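# Four arms move all blanket balls into the crate

## Task

Move every ball that starts on the blanket into the crate so that each one stays inside it with no robot supporting it, leave the crate upright at the same spot where it began, then open the grippers and pull all the arms away from the objects.

## Robot and tools

Robots: four identical i2rt Big YAM arms named arm1, arm2, arm3 and arm4. Each has six revolute joints, a two-finger gripper and a camera on its wrist. The hand reaches roughly 1.0 m from the vertical axis of joint 1. Approximate feet on the tabletop, in the scene frame (metres), with facing measured counter-clockwise from +x: arm1 at x=-0.87, y=+0.65, z=+0.72, facing -90 deg; arm2 at x=-0.87, y=-0.65, z=+0.72, facing +90; arm3 at x=+0.00, y=+0.65, z=+0.72, facing -90; arm4 at x=+0.00, y=-0.65, z=+0.72, facing +90. So arm1 and arm3 sit on the +y side looking toward -y, and arm2 and arm4 sit opposite them looking toward +y.

Frames: one scene frame for everything, origin on the floor, +z up, metres. "hand" means the midpoint between the two fingertips; its z axis runs along the fingers and the fingers close along its y axis. With joints 1 and 6 at 0 and the hand level and pointing forward, the wrist camera rides above the hand looking toward the fingertips. Fixed room cameras: cam_high and cam_low (896x504 images). Wrist cameras: arm1_cam_wrist, arm2_cam_wrist, arm3_cam_wrist, arm4_cam_wrist (616x616 fisheye).

execute_actions: argument "actions" is a list holding either no action or exactly one. The action is an object keyed by arm name; under each name goes {"joints": {...}}. Every value is an absolute target, not an offset, per arm, by joint name: joint1_rad, joint2_rad, joint3_rad, joint4_rad, joint5_rad, joint6_rad in radians, and gripper_m in metres (fingertip gap). Ranges and done-tolerances: joint1_rad -2.879..2.879 (±0.045), rotates the arm about its foot, positive is counter-clockwise seen from above, 0 points where the foot faces; joint2_rad 0..3.141 (±0.14), shoulder, 0 has the upper arm pointing back near level, increasing lifts it and then carries it forward; joint3_rad 0..3.019 (±0.09), elbow, 0 is fully folded, increasing straightens it; joint4_rad -1.692..1.57 (±0.055), hand pitch, positive tilts the fingers up; joint5_rad -1.57..1.57 (±0.03), sideways hand swing, positive toward the arm's right; joint6_rad -2.094..2.094 (±0.035), hand roll, positive is clockwise viewed from behind the hand; gripper_m 0..0.093 (±0.003), each finger pad squeezes with about 50 to 62 N at most. Arms and joints named in one action all start at once and may finish at different moments; a single action runs no more than 15 s. Joints or arms you omit keep their earlier targets and may still be pushing. Any unknown key or out-of-range number makes the whole call rejected and nothing moves. Optional "cameras": a list of camera names or ["all"]; null or missing means all, [] means none. An empty actions list just reports state and images.

Result lines: joint_positions per arm; joint_status tells how each commanded motion ended: reached, "off_target" (stopped short and may still push), "contact_stop" or "time_out" (target dropped, joint holds where it stopped; after time_out a joint may keep a nearby target and keep pushing), "not_followed" (a built-in collision check withheld that arm's joint targets; the gripper part still runs, and the arm may retry them on later actions). on_its_own lists what the call did not command, with "held at" giving a held target rather than the actual position. Joint torques per arm joint (offset, scaled and noisy; friction can fake or mask load). MOTOR HOT appears from 85 °C; at 100 °C an OVER-TEMPERATURE FAULT drops that whole arm and its gripper, and its joint_status says "limit_stop_at_motor_heat" (resend the target). A "pictures" line names the cameras in image order. If a result reports a stop, later motion, wait and finished_scene calls in the same reply are skipped.

wait: "seconds" from 0 to 10; commands nothing, returns state and images. zoom_image: "camera" plus "region" [x0, y0, x1, y1] in pixels of that camera's latest full image, top-left origin, no larger than 504 by 504. read_manual: optional "section", only "licences"; moves nothing. finished_scene: "scene", the integer number of the current scene; irreversible, and the goal must already hold.

Cautions: the simulation keeps running while you think and arms hold their last command. Paths between postures can swing wide because joints move at different speeds. Arms do not stop on touching things and can push hard; relieve a stuck joint by sending its reported position as the target. Sustained pushing or holding heats motors. Two arms pressing hard together ends the run, and the clearance check ignores fingers, gripper housings and wrist cameras, so keep arms well apart. Never knock rigid objects out of the work area, do not tip or shift the crate, avoid dropping or slamming balls, and expect occasional small disturbances to loose objects. At the end open the grippers and back the arms away.

Each tool is called by a JSON object that holds its "name" and its "arguments", one argument or row to a line.

## Session

{"name": "execute_actions", "arguments": {
  "actions": []
}}

Scene clock: 0.00 s.
Joint torques (N m, as the arm reports them, + toward a larger angle): no reading
arm1.joint_positions: joint1_rad=+0.013 joint2_rad=+0.444 joint3_rad=+1.449 joint4_rad=-1.534 joint5_rad=+0.007 joint6_rad=-0.009 gripper_m=+0.094
arm1.joint_status: not commanded
arm1.hand: x=-0.8636 y=+0.5240 z=+1.3264 quat_wxyz=(-0.358, -0.593, -0.633, +0.345) (m; scene frame)
arm2.joint_positions: joint1_rad=-0.009 joint2_rad=+0.447 joint3_rad=+1.464 joint4_rad=-1.551 joint5_rad=-0.003 joint6_rad=-0.013 gripper_m=+0.095
arm2.joint_status: not commanded
arm2.hand: x=-0.8633 y=-0.5327 z=+1.3157 quat_wxyz=(-0.360, +0.604, -0.621, -0.345) (m; scene frame)
arm3.joint_positions: joint1_rad=+0.014 joint2_rad=+0.436 joint3_rad=+1.460 joint4_rad=-1.538 joint5_rad=-0.006 joint6_rad=-0.006 gripper_m=+0.094
arm3.joint_status: not commanded
arm3.hand: x=-0.0019 y=+0.5236 z=+1.3360 quat_wxyz=(-0.350, -0.616, -0.609, +0.356) (m; scene frame)
arm4.joint_positions: joint1_rad=-0.011 joint2_rad=+0.443 joint3_rad=+1.459 joint4_rad=-1.543 joint5_rad=-0.004 joint6_rad=+0.015 gripper_m=+0.095
arm4.joint_status: not commanded
arm4.hand: x=-0.0044 y=-0.5279 z=+1.3278 quat_wxyz=(-0.343, +0.619, -0.607, -0.362) (m; scene frame)
pictures: arm1_cam_wrist, arm2_cam_wrist, arm3_cam_wrist, arm4_cam_wrist, cam_high, cam_low
Images, in order (width x height): arm1_cam_wrist 616x616, arm2_cam_wrist 616x616, arm3_cam_wrist 616x616, arm4_cam_wrist 616x616, cam_high 896x504, cam_low 896x504.

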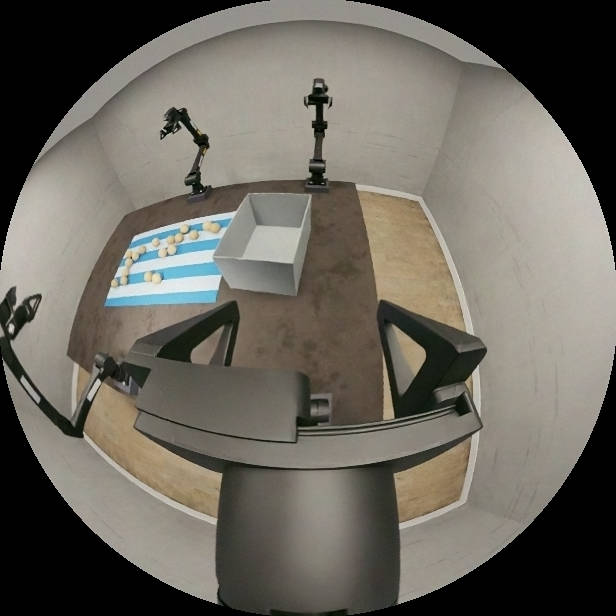

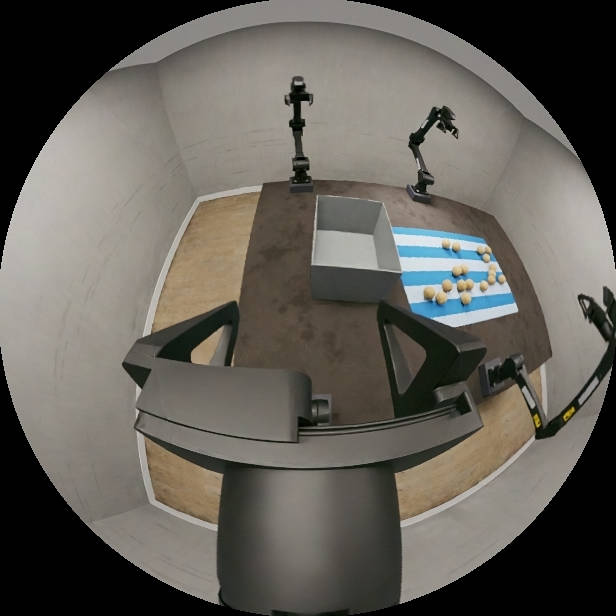

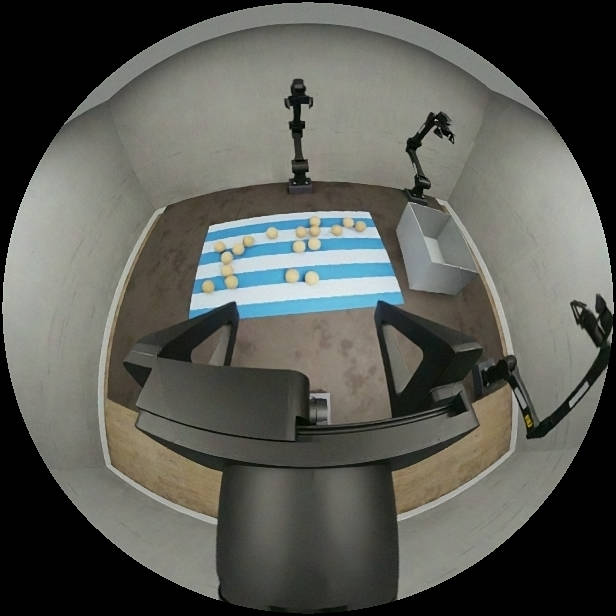

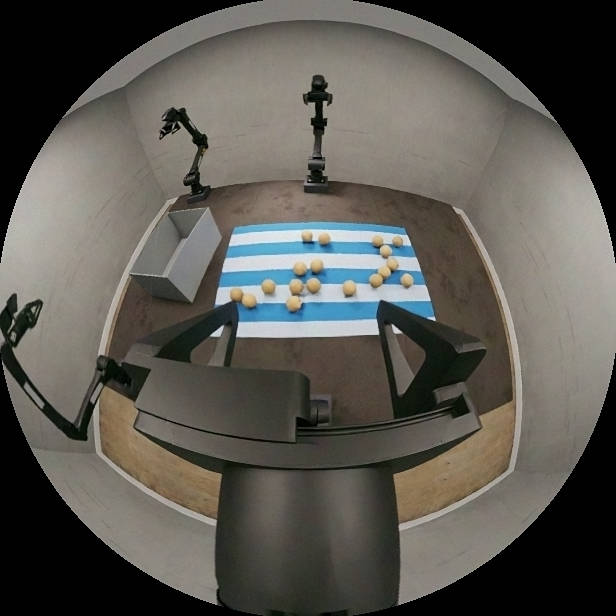

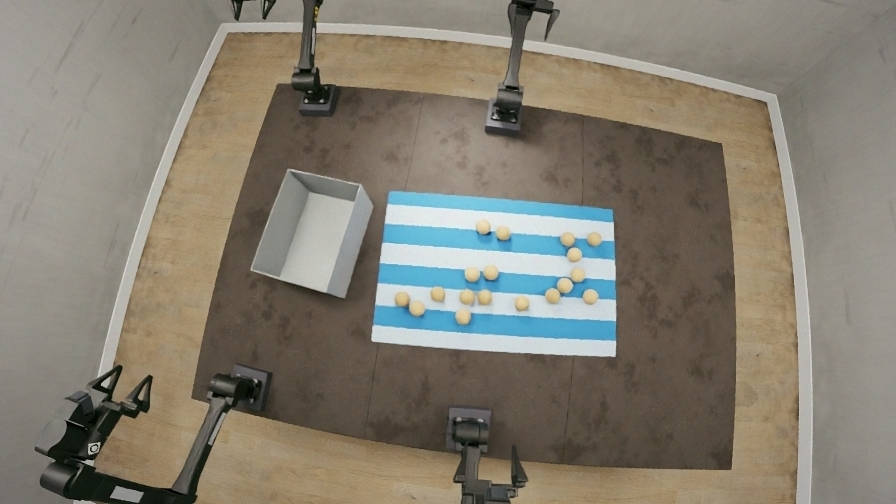

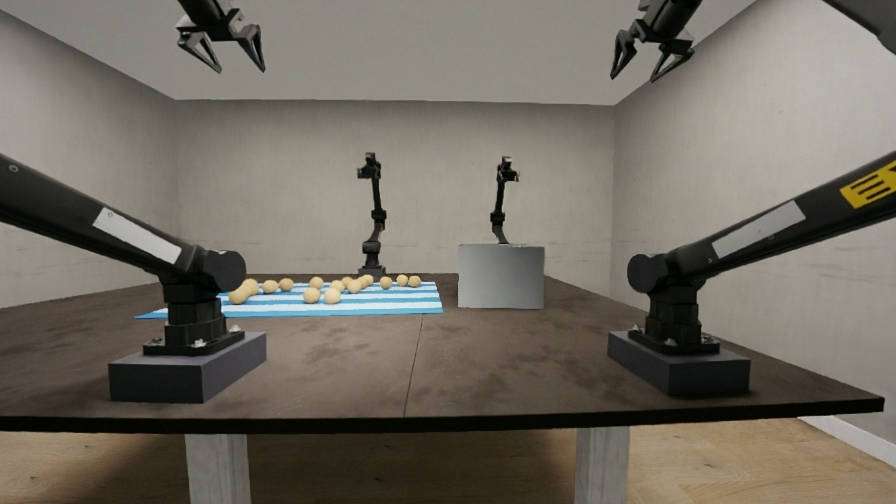

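{"name": "zoom_image", "arguments": {
  "camera": "cam_high",
  "region": [360, 180, 640, 370]
}}

Region (360, 180, 640, 370) of cam_high's 896x504 image, scaled by 1.800, with more detail than that image has; it fills the top 342 rows of this view, and the rest is white.

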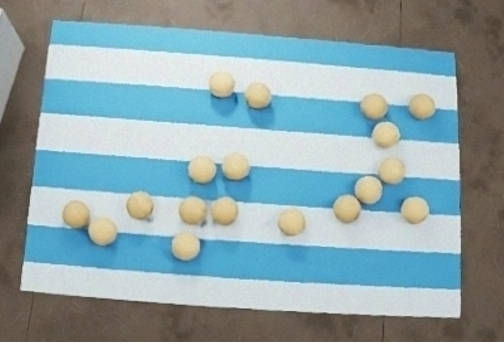

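{"name": "execute_actions", "arguments": {
  "actions": [
    {"arm3":{"joints":{"joint1_rad":-0.069,"joint2_rad":1.795,"joint3_rad":1.361,"joint4_rad":-1.137,"joint6_rad":1.5}},"arm4":{"joints":{"joint1_rad":0.169,"joint2_rad":1.565,"joint3_rad":1.059,"joint4_rad":-1.065}}}
  ],
  "cameras": ["arm3_cam_wrist","arm4_cam_wrist","cam_high","cam_low"]
}}

Scene clock: 26.40 s.
Joint torques (N m, as the arm reports them, + toward a larger angle): arm1=[-1.31  6.05  7.95  2.07 -0.07  0.06] | arm2=[-0.45  6.07  7.91  2.29  0.02  0.03] | arm3=[ -2.39 -15.11   7.76   0.24   0.     0.26] | arm4=[  2.94 -10.56   7.81   0.62   0.11   0.08]
arm1.joint_positions: joint1_rad=+0.013 joint2_rad=+0.444 joint3_rad=+1.449 joint4_rad=-1.534 joint5_rad=+0.007 joint6_rad=-0.009 gripper_m=+0.094
arm1.joint_status: not commanded
arm1.hand: x=-0.8636 y=+0.5240 z=+1.3264 quat_wxyz=(-0.358, -0.593, -0.633, +0.345) (m; scene frame)
arm2.joint_positions: joint1_rad=-0.009 joint2_rad=+0.447 joint3_rad=+1.464 joint4_rad=-1.551 joint5_rad=-0.003 joint6_rad=-0.013 gripper_m=+0.095
arm2.joint_status: not commanded
arm2.hand: x=-0.8633 y=-0.5327 z=+1.3157 quat_wxyz=(-0.360, +0.604, -0.621, -0.345) (m; scene frame)
arm3.joint_positions: joint1_rad=-0.059 joint2_rad=+1.802 joint3_rad=+1.359 joint4_rad=-1.140 joint5_rad=-0.006 joint6_rad=+1.486 gripper_m=+0.094
arm3.joint_status: all done
arm3.hand: x=-0.0477 y=+0.1346 z=+0.8484 quat_wxyz=(+0.012, -1.000, +0.004, -0.003) (m; scene frame)
arm4.joint_positions: joint1_rad=+0.162 joint2_rad=+1.567 joint3_rad=+1.044 joint4_rad=-1.080 joint5_rad=-0.004 joint6_rad=+0.015 gripper_m=+0.095
arm4.joint_status: all done
arm4.hand: x=-0.0840 y=-0.2475 z=+0.8459 quat_wxyz=(+0.011, +0.771, -0.637, +0.011) (m; scene frame)
pictures: arm3_cam_wrist, arm4_cam_wrist, cam_high, cam_low
Images, in order (width x height): arm3_cam_wrist 616x616, arm4_cam_wrist 616x616, cam_high 896x504, cam_low 896x504.

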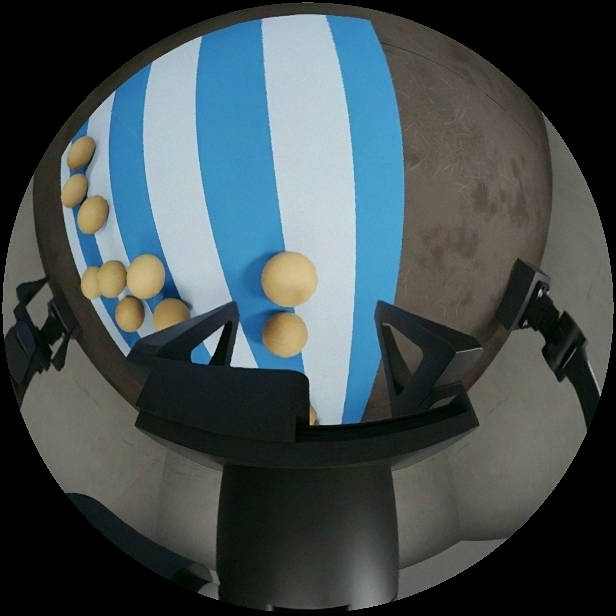

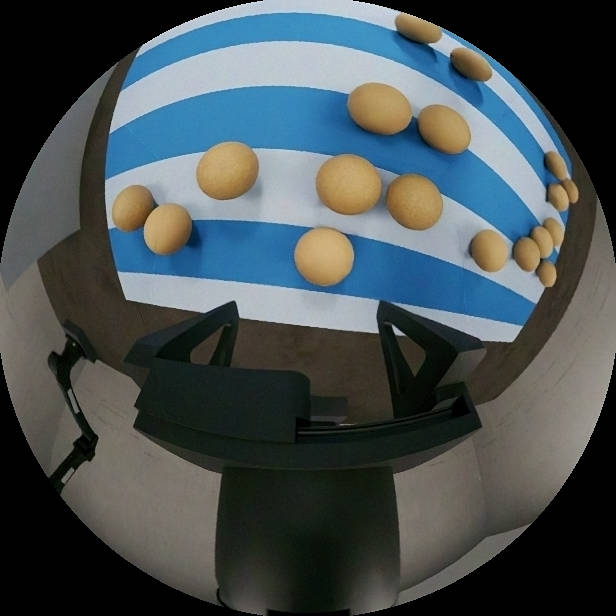

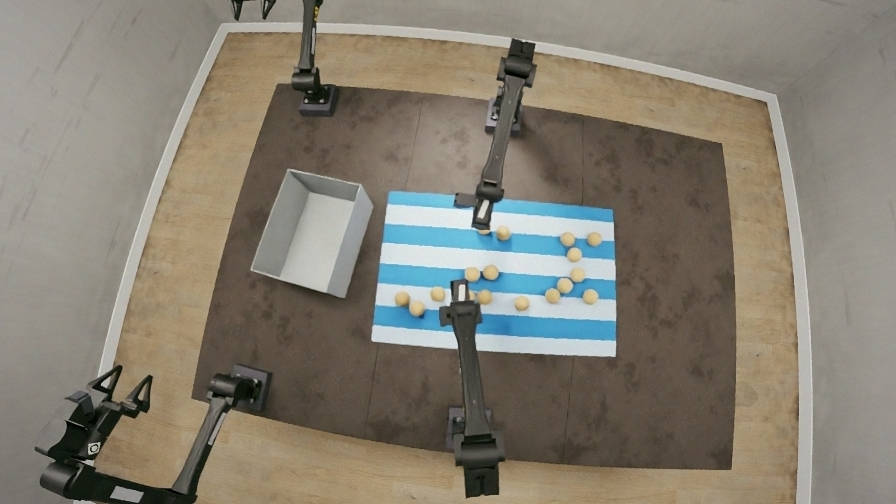

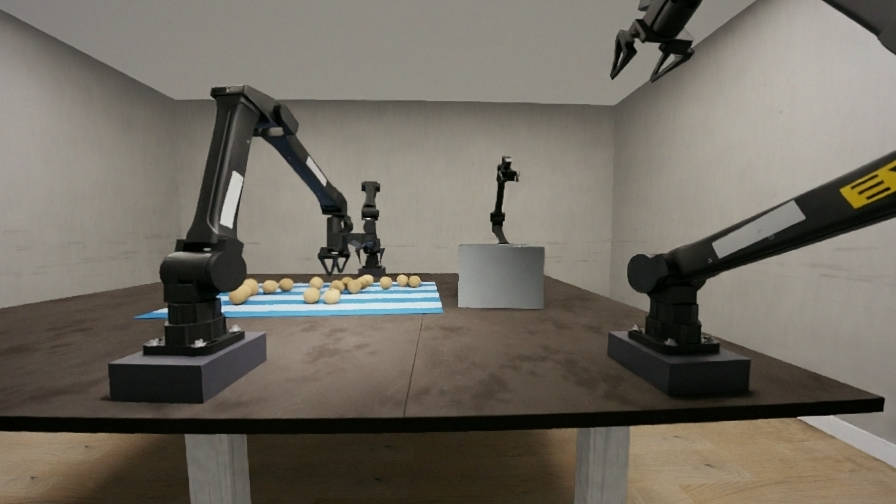

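{"name": "execute_actions", "arguments": {
  "actions": [
    {"arm3":{"joints":{"joint1_rad":-0.01,"joint2_rad":1.971,"joint3_rad":1.33,"joint4_rad":-0.93}},"arm4":{"joints":{"joint1_rad":0.115,"joint2_rad":1.732,"joint3_rad":0.951,"joint4_rad":-0.79}}}
  ],
  "cameras": ["arm3_cam_wrist","arm4_cam_wrist","cam_low"]
}}

{"name": "execute_actions", "arguments": {
  "actions": [
    {"arm3":{"joints":{"gripper_m":0.045}},"arm4":{"joints":{"gripper_m":0.045}}}
  ],
  "cameras": ["arm3_cam_wrist","arm4_cam_wrist"]
}}

Scene clock: 39.67 s.
Joint torques (N m, as the arm reports them, + toward a larger angle): arm1=[-1.44  6.4   7.9   1.84 -0.04  0.06] | arm2=[-0.41  6.08  7.91  2.29  0.02  0.03] | arm3=[ -1.53 -17.82   6.86   0.41  -0.01   0.24] | arm4=[  1.94 -12.83   6.49   0.59   0.1    0.08]
arm1.joint_positions: joint1_rad=+0.013 joint2_rad=+0.444 joint3_rad=+1.449 joint4_rad=-1.534 joint5_rad=+0.007 joint6_rad=-0.009 gripper_m=+0.094
arm1.joint_status: not commanded
arm1.hand: x=-0.8636 y=+0.5240 z=+1.3264 quat_wxyz=(-0.358, -0.593, -0.633, +0.345) (m; scene frame)
arm2.joint_positions: joint1_rad=-0.009 joint2_rad=+0.447 joint3_rad=+1.464 joint4_rad=-1.551 joint5_rad=-0.003 joint6_rad=-0.013 gripper_m=+0.095
arm2.joint_status: not commanded
arm2.hand: x=-0.8633 y=-0.5327 z=+1.3157 quat_wxyz=(-0.360, +0.604, -0.621, -0.345) (m; scene frame)
arm3.joint_positions: joint1_rad=-0.014 joint2_rad=+1.991 joint3_rad=+1.327 joint4_rad=-0.938 joint5_rad=-0.006 joint6_rad=+1.487 gripper_m=+0.094
arm3.joint_status: all done
arm3.hand: x=-0.0248 y=+0.1194 z=+0.7418 quat_wxyz=(+0.021, -1.000, -0.018, -0.004) (m; scene frame)
arm4.joint_positions: joint1_rad=+0.118 joint2_rad=+1.752 joint3_rad=+0.935 joint4_rad=-0.805 joint5_rad=-0.004 joint6_rad=+0.015 gripper_m=+0.095
arm4.joint_status: all done
arm4.hand: x=-0.0654 y=-0.2492 z=+0.7401 quat_wxyz=(+0.017, +0.756, -0.654, +0.018) (m; scene frame)
pictures: arm3_cam_wrist, arm4_cam_wrist, cam_low
Images, in order (width x height): arm3_cam_wrist 616x616, arm4_cam_wrist 616x616, cam_low 896x504.

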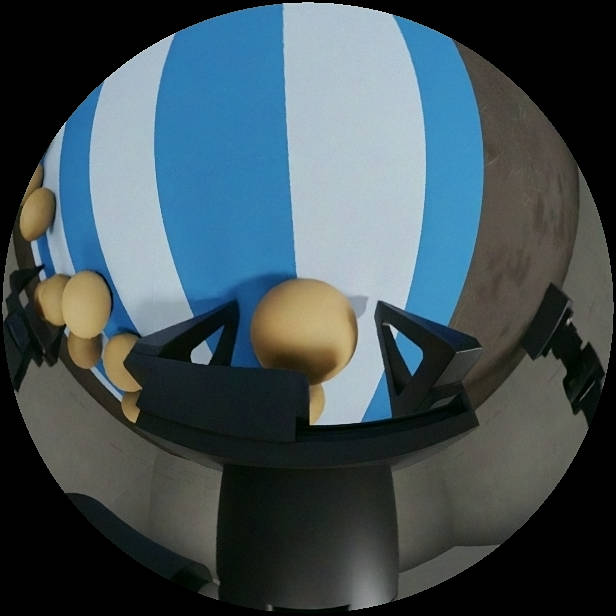

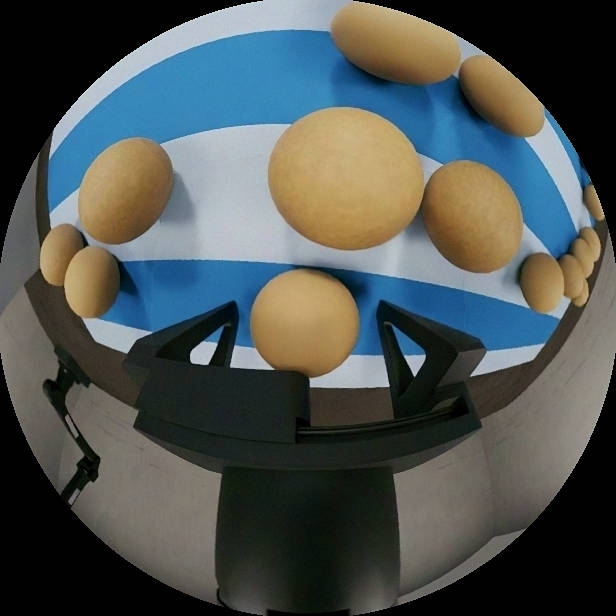

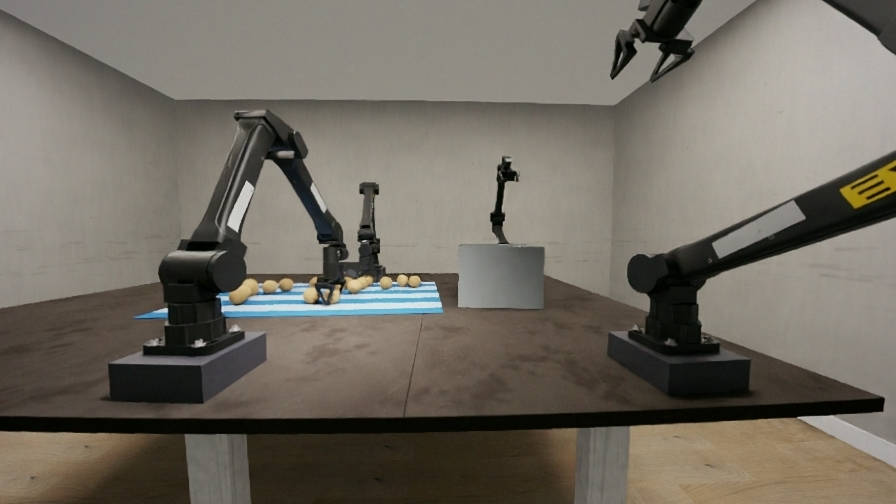

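Scene clock: 40.27 s.
Joint torques (N m, as the arm reports them, + toward a larger angle): arm1=[-1.36  6.05  7.99  2.05 -0.1   0.04] | arm2=[-0.44  6.09  7.91  2.29  0.02  0.03] | arm3=[ -1.44 -17.75   6.8    0.41  -0.01   0.24] | arm4=[  1.85 -12.88   6.53   0.56   0.08   0.07]
arm1.joint_positions: joint1_rad=+0.013 joint2_rad=+0.444 joint3_rad=+1.449 joint4_rad=-1.534 joint5_rad=+0.007 joint6_rad=-0.009 gripper_m=+0.094
arm1.joint_status: not commanded
arm1.hand: x=-0.8636 y=+0.5240 z=+1.3264 quat_wxyz=(-0.358, -0.593, -0.633, +0.345) (m; scene frame)
arm2.joint_positions: joint1_rad=-0.009 joint2_rad=+0.447 joint3_rad=+1.464 joint4_rad=-1.551 joint5_rad=-0.003 joint6_rad=-0.013 gripper_m=+0.095
arm2.joint_status: not commanded
arm2.hand: x=-0.8633 y=-0.5327 z=+1.3157 quat_wxyz=(-0.360, +0.604, -0.621, -0.345) (m; scene frame)
arm3.joint_positions: joint1_rad=-0.014 joint2_rad=+1.991 joint3_rad=+1.327 joint4_rad=-0.938 joint5_rad=-0.006 joint6_rad=+1.487 gripper_m=+0.055
arm3.joint_status: gripper_m off_target (ended at +0.055, target +0.045)
arm3.hand: x=-0.0248 y=+0.1193 z=+0.7418 quat_wxyz=(+0.021, -1.000, -0.018, -0.004) (m; scene frame)
arm4.joint_positions: joint1_rad=+0.118 joint2_rad=+1.752 joint3_rad=+0.935 joint4_rad=-0.805 joint5_rad=-0.004 joint6_rad=+0.015 gripper_m=+0.057
arm4.joint_status: gripper_m off_target (ended at +0.057, target +0.045)
arm4.hand: x=-0.0654 y=-0.2492 z=+0.7401 quat_wxyz=(+0.017, +0.757, -0.654, +0.018) (m; scene frame)
pictures: arm3_cam_wrist, arm4_cam_wrist
Images, in order (width x height): arm3_cam_wrist 616x616, arm4_cam_wrist 616x616.

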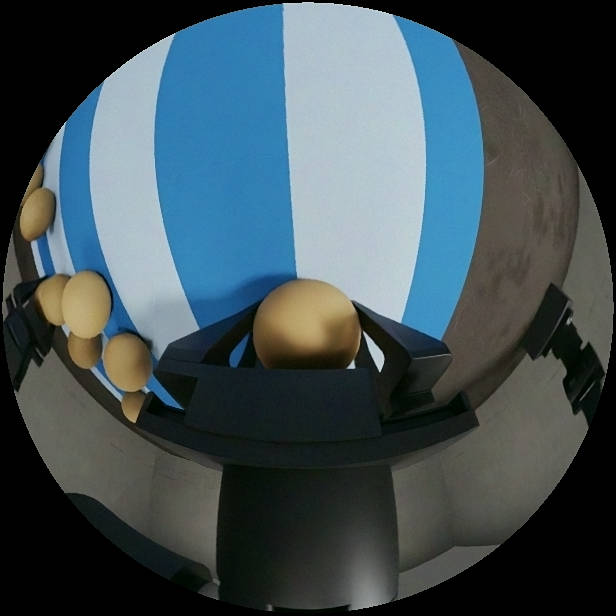

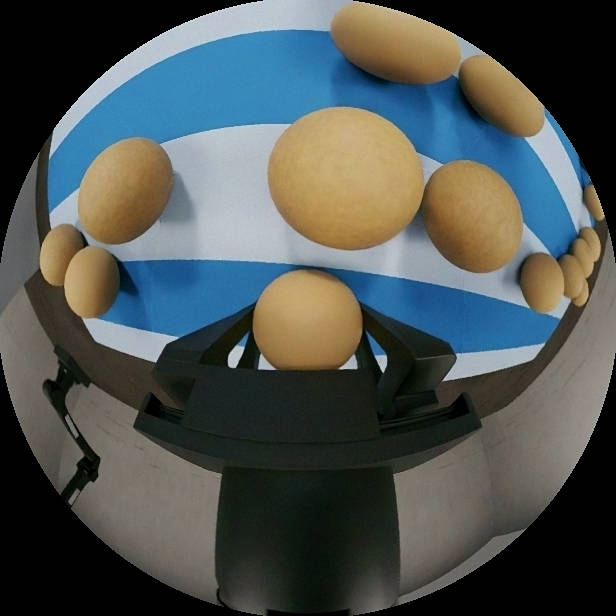

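{"name": "execute_actions", "arguments": {
  "actions": [
    {"arm3":{"joints":{"joint2_rad":1.75}},"arm4":{"joints":{"joint2_rad":1.5}}}
  ],
  "cameras": []
}}

{"name": "execute_actions", "arguments": {
  "actions": [
    {"arm3":{"joints":{"joint1_rad":-0.84,"joint2_rad":1.6,"joint3_rad":1.75,"joint4_rad":-1.1,"joint6_rad":0}},"arm4":{"joints":{"joint1_rad":0.82,"joint2_rad":1.6,"joint3_rad":1.75,"joint4_rad":-1.1}}}
  ],
  "cameras": []
}}

{"name": "execute_actions", "arguments": {
  "actions": [
    {"arm3":{"joints":{"joint2_rad":2.08,"joint3_rad":2.08,"joint4_rad":-0.8}},"arm4":{"joints":{"joint2_rad":2.08,"joint3_rad":2.1,"joint4_rad":-0.8}}}
  ],
  "cameras": ["arm3_cam_wrist","arm4_cam_wrist","cam_high","cam_low"]
}}

Scene clock: 50.87 s.
Joint torques (N m, as the arm reports them, + toward a larger angle): arm1=[-1.57  5.48  8.05  2.02 -0.07  0.03] | arm2=[-0.42  6.08  7.91  2.29  0.02  0.03] | arm3=[ -1.48 -13.86   8.46   0.83   0.     0.22] | arm4=[ 2.02 -8.68  8.06  1.08  0.06  0.06]
arm1.joint_positions: joint1_rad=+0.013 joint2_rad=+0.444 joint3_rad=+1.449 joint4_rad=-1.534 joint5_rad=+0.007 joint6_rad=-0.009 gripper_m=+0.094
arm1.joint_status: not commanded
arm1.hand: x=-0.8636 y=+0.5240 z=+1.3264 quat_wxyz=(-0.358, -0.593, -0.633, +0.345) (m; scene frame)
arm2.joint_positions: joint1_rad=-0.009 joint2_rad=+0.447 joint3_rad=+1.464 joint4_rad=-1.551 joint5_rad=-0.003 joint6_rad=-0.013 gripper_m=+0.095
arm2.joint_status: not commanded
arm2.hand: x=-0.8633 y=-0.5327 z=+1.3157 quat_wxyz=(-0.360, +0.604, -0.621, -0.345) (m; scene frame)
arm3.joint_positions: joint1_rad=-0.014 joint2_rad=+1.746 joint3_rad=+1.327 joint4_rad=-0.938 joint5_rad=-0.006 joint6_rad=+1.487 gripper_m=+0.055
arm3.joint_status: all done
arm3.hand: x=-0.0260 y=+0.0936 z=+0.8700 quat_wxyz=(-0.101, -0.995, -0.018, +0.004) (m; scene frame)
arm4.joint_positions: joint1_rad=+0.118 joint2_rad=+1.491 joint3_rad=+0.935 joint4_rad=-0.805 joint5_rad=-0.004 joint6_rad=+0.015 gripper_m=+0.057
arm4.joint_status: all done
arm4.hand: x=-0.0701 y=-0.2205 z=+0.8445 quat_wxyz=(-0.066, +0.753, -0.650, -0.082) (m; scene frame)
pictures: none
No camera images: the call's "cameras" was empty. Leave "cameras" out to get every camera's image.

Scene clock: 53.00 s.
Joint torques (N m, as the arm reports them, + toward a larger angle): arm1=[-1.39  6.26  7.9   2.05 -0.06  0.05] | arm2=[-0.42  6.11  7.9   2.29  0.02  0.03] | arm3=[ -1.21 -13.09  12.45   0.96  -0.15  -0.02] | arm4=[  1.73 -13.74  11.46   0.75   0.11   0.09]
arm1.joint_positions: joint1_rad=+0.013 joint2_rad=+0.444 joint3_rad=+1.449 joint4_rad=-1.534 joint5_rad=+0.007 joint6_rad=-0.009 gripper_m=+0.094
arm1.joint_status: not commanded
arm1.hand: x=-0.8636 y=+0.5240 z=+1.3264 quat_wxyz=(-0.358, -0.593, -0.633, +0.345) (m; scene frame)
arm2.joint_positions: joint1_rad=-0.009 joint2_rad=+0.447 joint3_rad=+1.464 joint4_rad=-1.551 joint5_rad=-0.003 joint6_rad=-0.013 gripper_m=+0.095
arm2.joint_status: not commanded
arm2.hand: x=-0.8633 y=-0.5327 z=+1.3157 quat_wxyz=(-0.360, +0.604, -0.621, -0.345) (m; scene frame)
arm3.joint_positions: joint1_rad=-0.849 joint2_rad=+1.594 joint3_rad=+1.713 joint4_rad=-1.095 joint5_rad=-0.004 joint6_rad=+0.014 gripper_m=+0.055
arm3.joint_status: all done
arm3.hand: x=-0.4755 y=+0.2550 z=+1.1251 quat_wxyz=(-0.097, -0.903, -0.318, +0.273) (m; scene frame)
arm4.joint_positions: joint1_rad=+0.827 joint2_rad=+1.600 joint3_rad=+1.705 joint4_rad=-1.089 joint5_rad=-0.004 joint6_rad=+0.015 gripper_m=+0.057
arm4.joint_status: all done
arm4.hand: x=-0.4722 y=-0.2531 z=+1.1152 quat_wxyz=(-0.096, +0.897, -0.334, -0.273) (m; scene frame)
pictures: none
No camera images: the call's "cameras" was empty. Leave "cameras" out to get every camera's image.

Scene clock: 54.60 s.
Joint torques (N m, as the arm reports them, + toward a larger angle): arm1=[-1.41  6.15  7.95  2.1  -0.1   0.07] | arm2=[-0.42  6.09  7.9   2.29  0.01  0.03] | arm3=[ -1.36 -23.55  14.57   1.51  -0.03   0.02] | arm4=[  1.69 -22.24  12.19   1.91   0.1    0.07]
arm1.joint_positions: joint1_rad=+0.013 joint2_rad=+0.444 joint3_rad=+1.449 joint4_rad=-1.534 joint5_rad=+0.007 joint6_rad=-0.009 gripper_m=+0.094
arm1.joint_status: not commanded
arm1.hand: x=-0.8636 y=+0.5240 z=+1.3264 quat_wxyz=(-0.358, -0.593, -0.633, +0.345) (m; scene frame)
arm2.joint_positions: joint1_rad=-0.009 joint2_rad=+0.447 joint3_rad=+1.464 joint4_rad=-1.551 joint5_rad=-0.003 joint6_rad=-0.013 gripper_m=+0.095
arm2.joint_status: not commanded
arm2.hand: x=-0.8633 y=-0.5327 z=+1.3157 quat_wxyz=(-0.360, +0.604, -0.621, -0.345) (m; scene frame)
arm3.joint_positions: joint1_rad=-0.846 joint2_rad=+2.102 joint3_rad=+2.018 joint4_rad=-0.806 joint5_rad=-0.007 joint6_rad=+0.012 gripper_m=+0.055
arm3.joint_status: all done
arm3.hand: x=-0.6221 y=+0.1326 z=+0.9737 quat_wxyz=(-0.113, -0.889, -0.317, +0.311) (m; scene frame)
arm4.joint_positions: joint1_rad=+0.827 joint2_rad=+2.106 joint3_rad=+2.047 joint4_rad=-0.819 joint5_rad=-0.004 joint6_rad=+0.015 gripper_m=+0.057
arm4.joint_status: all done
arm4.hand: x=-0.6211 y=-0.1275 z=+0.9825 quat_wxyz=(-0.112, +0.881, -0.328, -0.320) (m; scene frame)
pictures: arm3_cam_wrist, arm4_cam_wrist, cam_high, cam_low
Images, in order (width x height): arm3_cam_wrist 616x616, arm4_cam_wrist 616x616, cam_high 896x504, cam_low 896x504.

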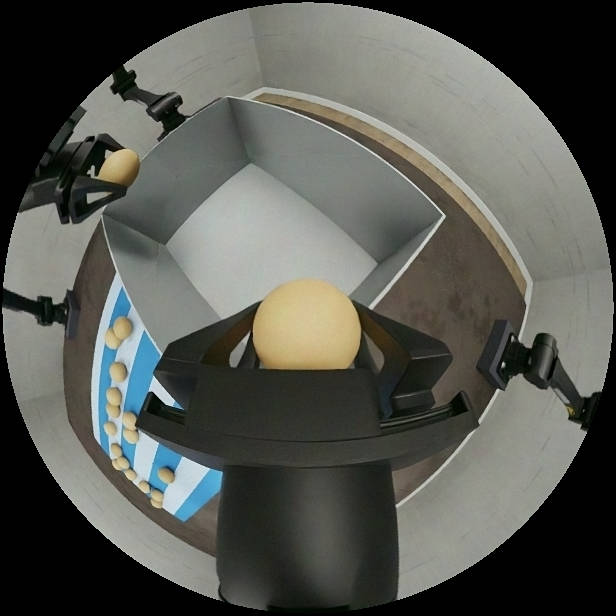

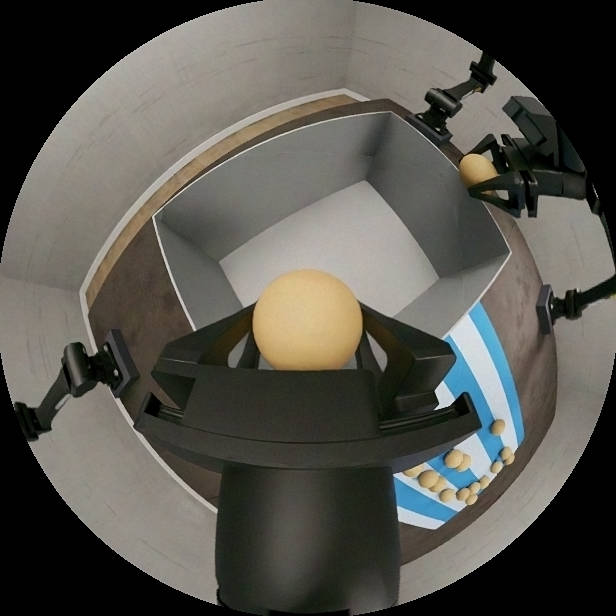

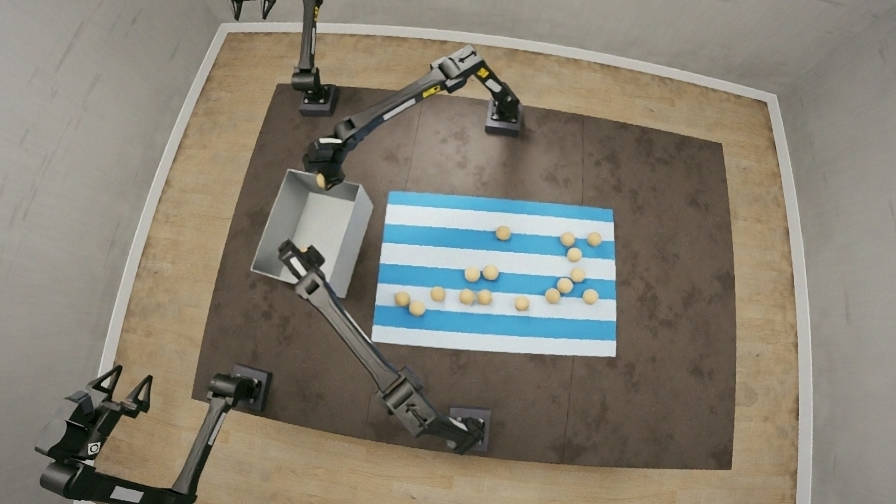

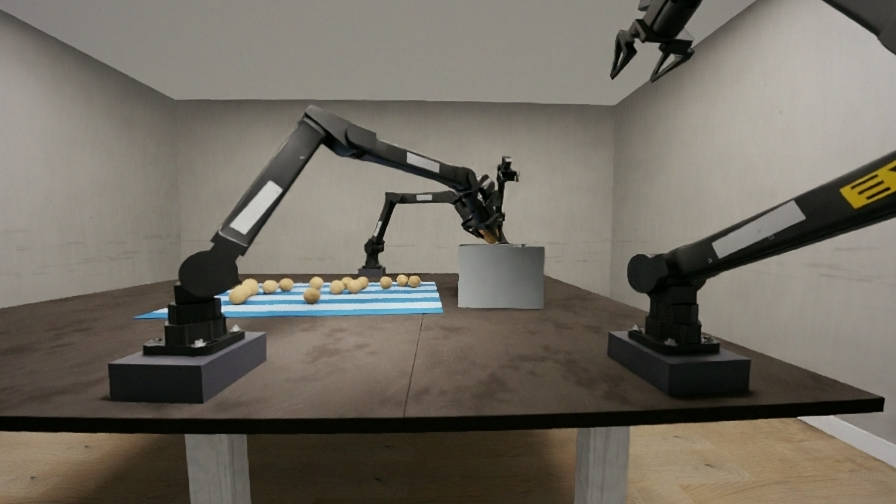

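{"name": "execute_actions", "arguments": {
  "actions": [
    {"arm3":{"joints":{"joint1_rad":-0.76,"joint3_rad":2.11}}}
  ],
  "cameras": []
}}

{"name": "execute_actions", "arguments": {
  "actions": [
    {"arm3":{"joints":{"gripper_m":0.093}},"arm4":{"joints":{"gripper_m":0.093}}}
  ],
  "cameras": []
}}

{"name": "execute_actions", "arguments": {
  "actions": [
    {"arm3":{"joints":{"joint2_rad":1.6,"joint3_rad":1.6,"joint4_rad":-1.1}},"arm4":{"joints":{"joint2_rad":1.6,"joint3_rad":1.6,"joint4_rad":-1.1}}}
  ],
  "cameras": ["cam_high"]
}}

Scene clock: 61.00 s.
Joint torques (N m, as the arm reports them, + toward a larger angle): arm1=[-0.97  6.23  7.93  2.04 -0.06  0.08] | arm2=[-0.43  6.1   7.91  2.29  0.02  0.03] | arm3=[ -2.86 -23.38  15.37   1.55  -0.03   0.01] | arm4=[  1.68 -22.54  12.08   1.84   0.12   0.05]
arm1.joint_positions: joint1_rad=+0.013 joint2_rad=+0.444 joint3_rad=+1.449 joint4_rad=-1.534 joint5_rad=+0.007 joint6_rad=-0.009 gripper_m=+0.094
arm1.joint_status: not commanded
arm1.hand: x=-0.8636 y=+0.5240 z=+1.3264 quat_wxyz=(-0.358, -0.593, -0.633, +0.345) (m; scene frame)
arm2.joint_positions: joint1_rad=-0.009 joint2_rad=+0.447 joint3_rad=+1.464 joint4_rad=-1.551 joint5_rad=-0.003 joint6_rad=-0.013 gripper_m=+0.095
arm2.joint_status: not commanded
arm2.hand: x=-0.8633 y=-0.5327 z=+1.3157 quat_wxyz=(-0.360, +0.604, -0.621, -0.345) (m; scene frame)
arm3.joint_positions: joint1_rad=-0.749 joint2_rad=+2.102 joint3_rad=+2.039 joint4_rad=-0.806 joint5_rad=-0.007 joint6_rad=+0.012 gripper_m=+0.055
arm3.joint_status: all done
arm3.hand: x=-0.5726 y=+0.0715 z=+0.9843 quat_wxyz=(-0.132, -0.870, -0.358, +0.313) (m; scene frame)
arm4.joint_positions: joint1_rad=+0.827 joint2_rad=+2.106 joint3_rad=+2.047 joint4_rad=-0.819 joint5_rad=-0.004 joint6_rad=+0.015 gripper_m=+0.057
arm4.joint_status: not commanded
arm4.hand: x=-0.6211 y=-0.1275 z=+0.9825 quat_wxyz=(-0.112, +0.881, -0.328, -0.320) (m; scene frame)
pictures: none
No camera images: the call's "cameras" was empty. Leave "cameras" out to get every camera's image.

Scene clock: 61.60 s.
Joint torques (N m, as the arm reports them, + toward a larger angle): arm1=[-1.61  6.01  7.98  2.09 -0.06  0.06] | arm2=[-0.41  6.1   7.9   2.29  0.02  0.03] | arm3=[ -2.62 -23.54  15.32   1.54  -0.03   0.01] | arm4=[  1.76 -22.65  12.15   1.86   0.1    0.08]
arm1.joint_positions: joint1_rad=+0.013 joint2_rad=+0.444 joint3_rad=+1.449 joint4_rad=-1.534 joint5_rad=+0.007 joint6_rad=-0.009 gripper_m=+0.094
arm1.joint_status: not commanded
arm1.hand: x=-0.8636 y=+0.5240 z=+1.3264 quat_wxyz=(-0.358, -0.593, -0.633, +0.345) (m; scene frame)
arm2.joint_positions: joint1_rad=-0.009 joint2_rad=+0.447 joint3_rad=+1.464 joint4_rad=-1.551 joint5_rad=-0.003 joint6_rad=-0.013 gripper_m=+0.095
arm2.joint_status: not commanded
arm2.hand: x=-0.8633 y=-0.5327 z=+1.3157 quat_wxyz=(-0.360, +0.604, -0.621, -0.345) (m; scene frame)
arm3.joint_positions: joint1_rad=-0.749 joint2_rad=+2.102 joint3_rad=+2.039 joint4_rad=-0.806 joint5_rad=-0.007 joint6_rad=+0.012 gripper_m=+0.093
arm3.joint_status: all done
arm3.hand: x=-0.5726 y=+0.0715 z=+0.9843 quat_wxyz=(-0.132, -0.870, -0.358, +0.313) (m; scene frame)
arm4.joint_positions: joint1_rad=+0.827 joint2_rad=+2.106 joint3_rad=+2.047 joint4_rad=-0.819 joint5_rad=-0.004 joint6_rad=+0.015 gripper_m=+0.093
arm4.joint_status: all done
arm4.hand: x=-0.6211 y=-0.1275 z=+0.9825 quat_wxyz=(-0.112, +0.881, -0.328, -0.320) (m; scene frame)
pictures: none
No camera images: the call's "cameras" was empty. Leave "cameras" out to get every camera's image.

Scene clock: 63.10 s.
Joint torques (N m, as the arm reports them, + toward a larger angle): arm1=[-1.58  5.82  8.04  2.09 -0.06  0.04] | arm2=[-0.42  6.09  7.91  2.3   0.02  0.03] | arm3=[ -2.56 -13.85   8.89   0.8   -0.03   0.02] | arm4=[  1.71 -13.34   8.96   0.44   0.11   0.09]
arm1.joint_positions: joint1_rad=+0.013 joint2_rad=+0.444 joint3_rad=+1.449 joint4_rad=-1.534 joint5_rad=+0.007 joint6_rad=-0.009 gripper_m=+0.094
arm1.joint_status: not commanded
arm1.hand: x=-0.8636 y=+0.5240 z=+1.3264 quat_wxyz=(-0.358, -0.593, -0.633, +0.345) (m; scene frame)
arm2.joint_positions: joint1_rad=-0.009 joint2_rad=+0.447 joint3_rad=+1.464 joint4_rad=-1.551 joint5_rad=-0.003 joint6_rad=-0.013 gripper_m=+0.095
arm2.joint_status: not commanded
arm2.hand: x=-0.8633 y=-0.5327 z=+1.3157 quat_wxyz=(-0.360, +0.604, -0.621, -0.345) (m; scene frame)
arm3.joint_positions: joint1_rad=-0.749 joint2_rad=+1.599 joint3_rad=+1.607 joint4_rad=-1.094 joint5_rad=-0.007 joint6_rad=+0.012 gripper_m=+0.093
arm3.joint_status: all done
arm3.hand: x=-0.4208 y=+0.2231 z=+1.0680 quat_wxyz=(-0.091, -0.899, -0.369, +0.218) (m; scene frame)
arm4.joint_positions: joint1_rad=+0.827 joint2_rad=+1.597 joint3_rad=+1.592 joint4_rad=-1.088 joint5_rad=-0.004 joint6_rad=+0.015 gripper_m=+0.093
arm4.joint_status: all done
arm4.hand: x=-0.4552 y=-0.2674 z=+1.0604 quat_wxyz=(-0.078, +0.910, -0.339, -0.224) (m; scene frame)
pictures: cam_high
Images, in order (width x height): cam_high 896x504.

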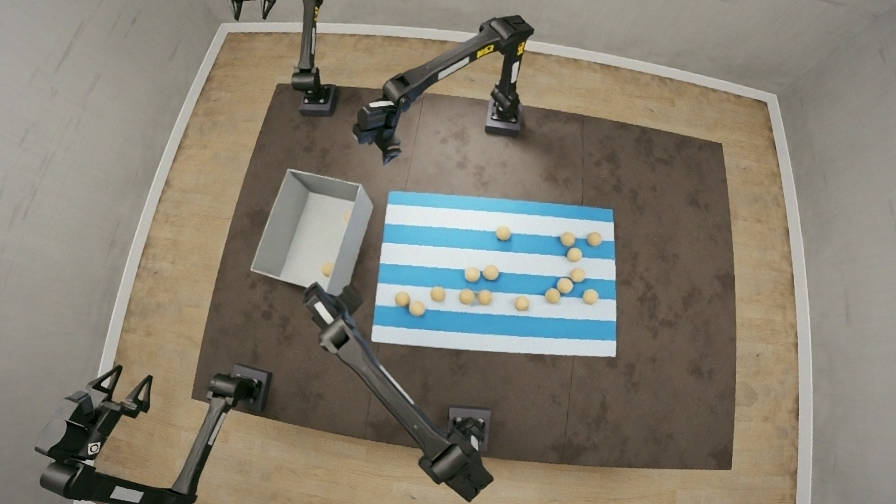

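{"name": "execute_actions", "arguments": {
  "actions": [
    {"arm3":{"joints":{"joint1_rad":0.15,"joint2_rad":1.88,"joint3_rad":1.49,"joint4_rad":-1.18}},"arm4":{"joints":{"joint1_rad":0.308,"joint2_rad":1.783,"joint3_rad":1.347,"joint4_rad":-1.134}}}
  ],
  "cameras": ["arm3_cam_wrist","arm4_cam_wrist"]
}}

Scene clock: 79.67 s.
Joint torques (N m, as the arm reports them, + toward a larger angle): arm1=[-1.66  6.57  7.96  2.03 -0.05  0.07] | arm2=[-0.44  6.08  7.9   2.29  0.01  0.03] | arm3=[ -2.36 -17.02   8.21  -0.09  -0.03   0.02] | arm4=[  2.67 -14.98   8.9   -0.25   0.08   0.08]
arm1.joint_positions: joint1_rad=+0.013 joint2_rad=+0.444 joint3_rad=+1.449 joint4_rad=-1.534 joint5_rad=+0.007 joint6_rad=-0.009 gripper_m=+0.094
arm1.joint_status: not commanded
arm1.hand: x=-0.8636 y=+0.5240 z=+1.3264 quat_wxyz=(-0.358, -0.593, -0.633, +0.345) (m; scene frame)
arm2.joint_positions: joint1_rad=-0.009 joint2_rad=+0.447 joint3_rad=+1.464 joint4_rad=-1.551 joint5_rad=-0.003 joint6_rad=-0.013 gripper_m=+0.095
arm2.joint_status: not commanded
arm2.hand: x=-0.8633 y=-0.5327 z=+1.3157 quat_wxyz=(-0.360, +0.604, -0.621, -0.345) (m; scene frame)
arm3.joint_positions: joint1_rad=+0.161 joint2_rad=+1.890 joint3_rad=+1.486 joint4_rad=-1.172 joint5_rad=-0.007 joint6_rad=+0.011 gripper_m=+0.093
arm3.joint_status: all done
arm3.hand: x=+0.0713 y=+0.0989 z=+0.8467 quat_wxyz=(+0.004, -0.665, -0.747, -0.009) (m; scene frame)
arm4.joint_positions: joint1_rad=+0.303 joint2_rad=+1.794 joint3_rad=+1.317 joint4_rad=-1.125 joint5_rad=-0.004 joint6_rad=+0.015 gripper_m=+0.093
arm4.joint_status: all done
arm4.hand: x=-0.1712 y=-0.1767 z=+0.8369 quat_wxyz=(+0.010, +0.814, -0.581, +0.012) (m; scene frame)
pictures: arm3_cam_wrist, arm4_cam_wrist
Images, in order (width x height): arm3_cam_wrist 616x616, arm4_cam_wrist 616x616.

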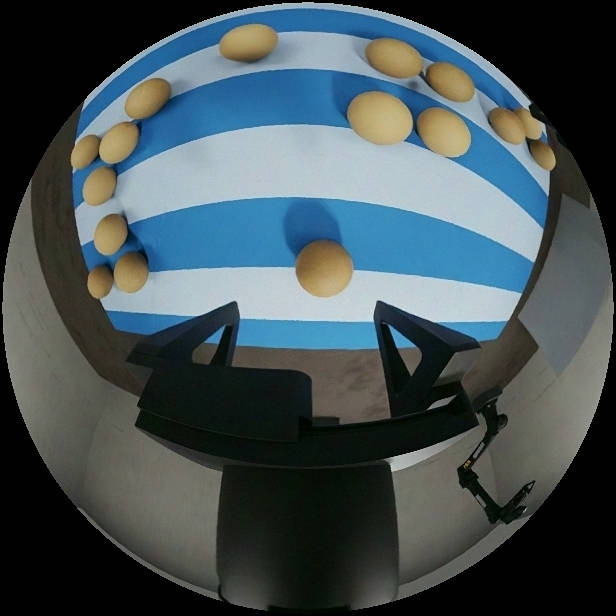

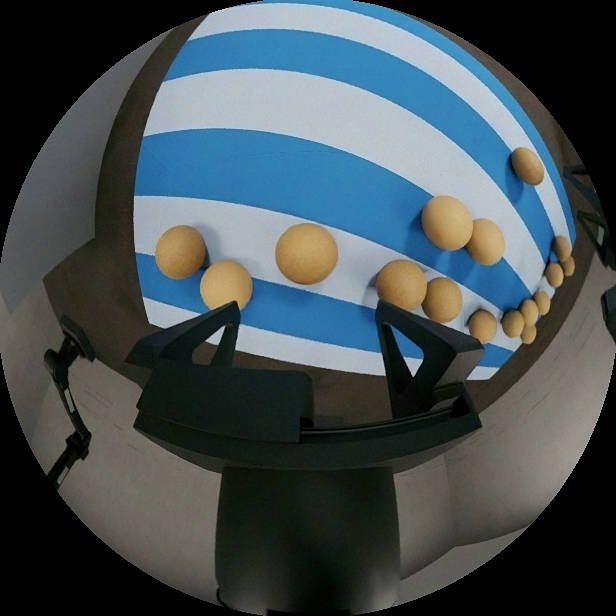

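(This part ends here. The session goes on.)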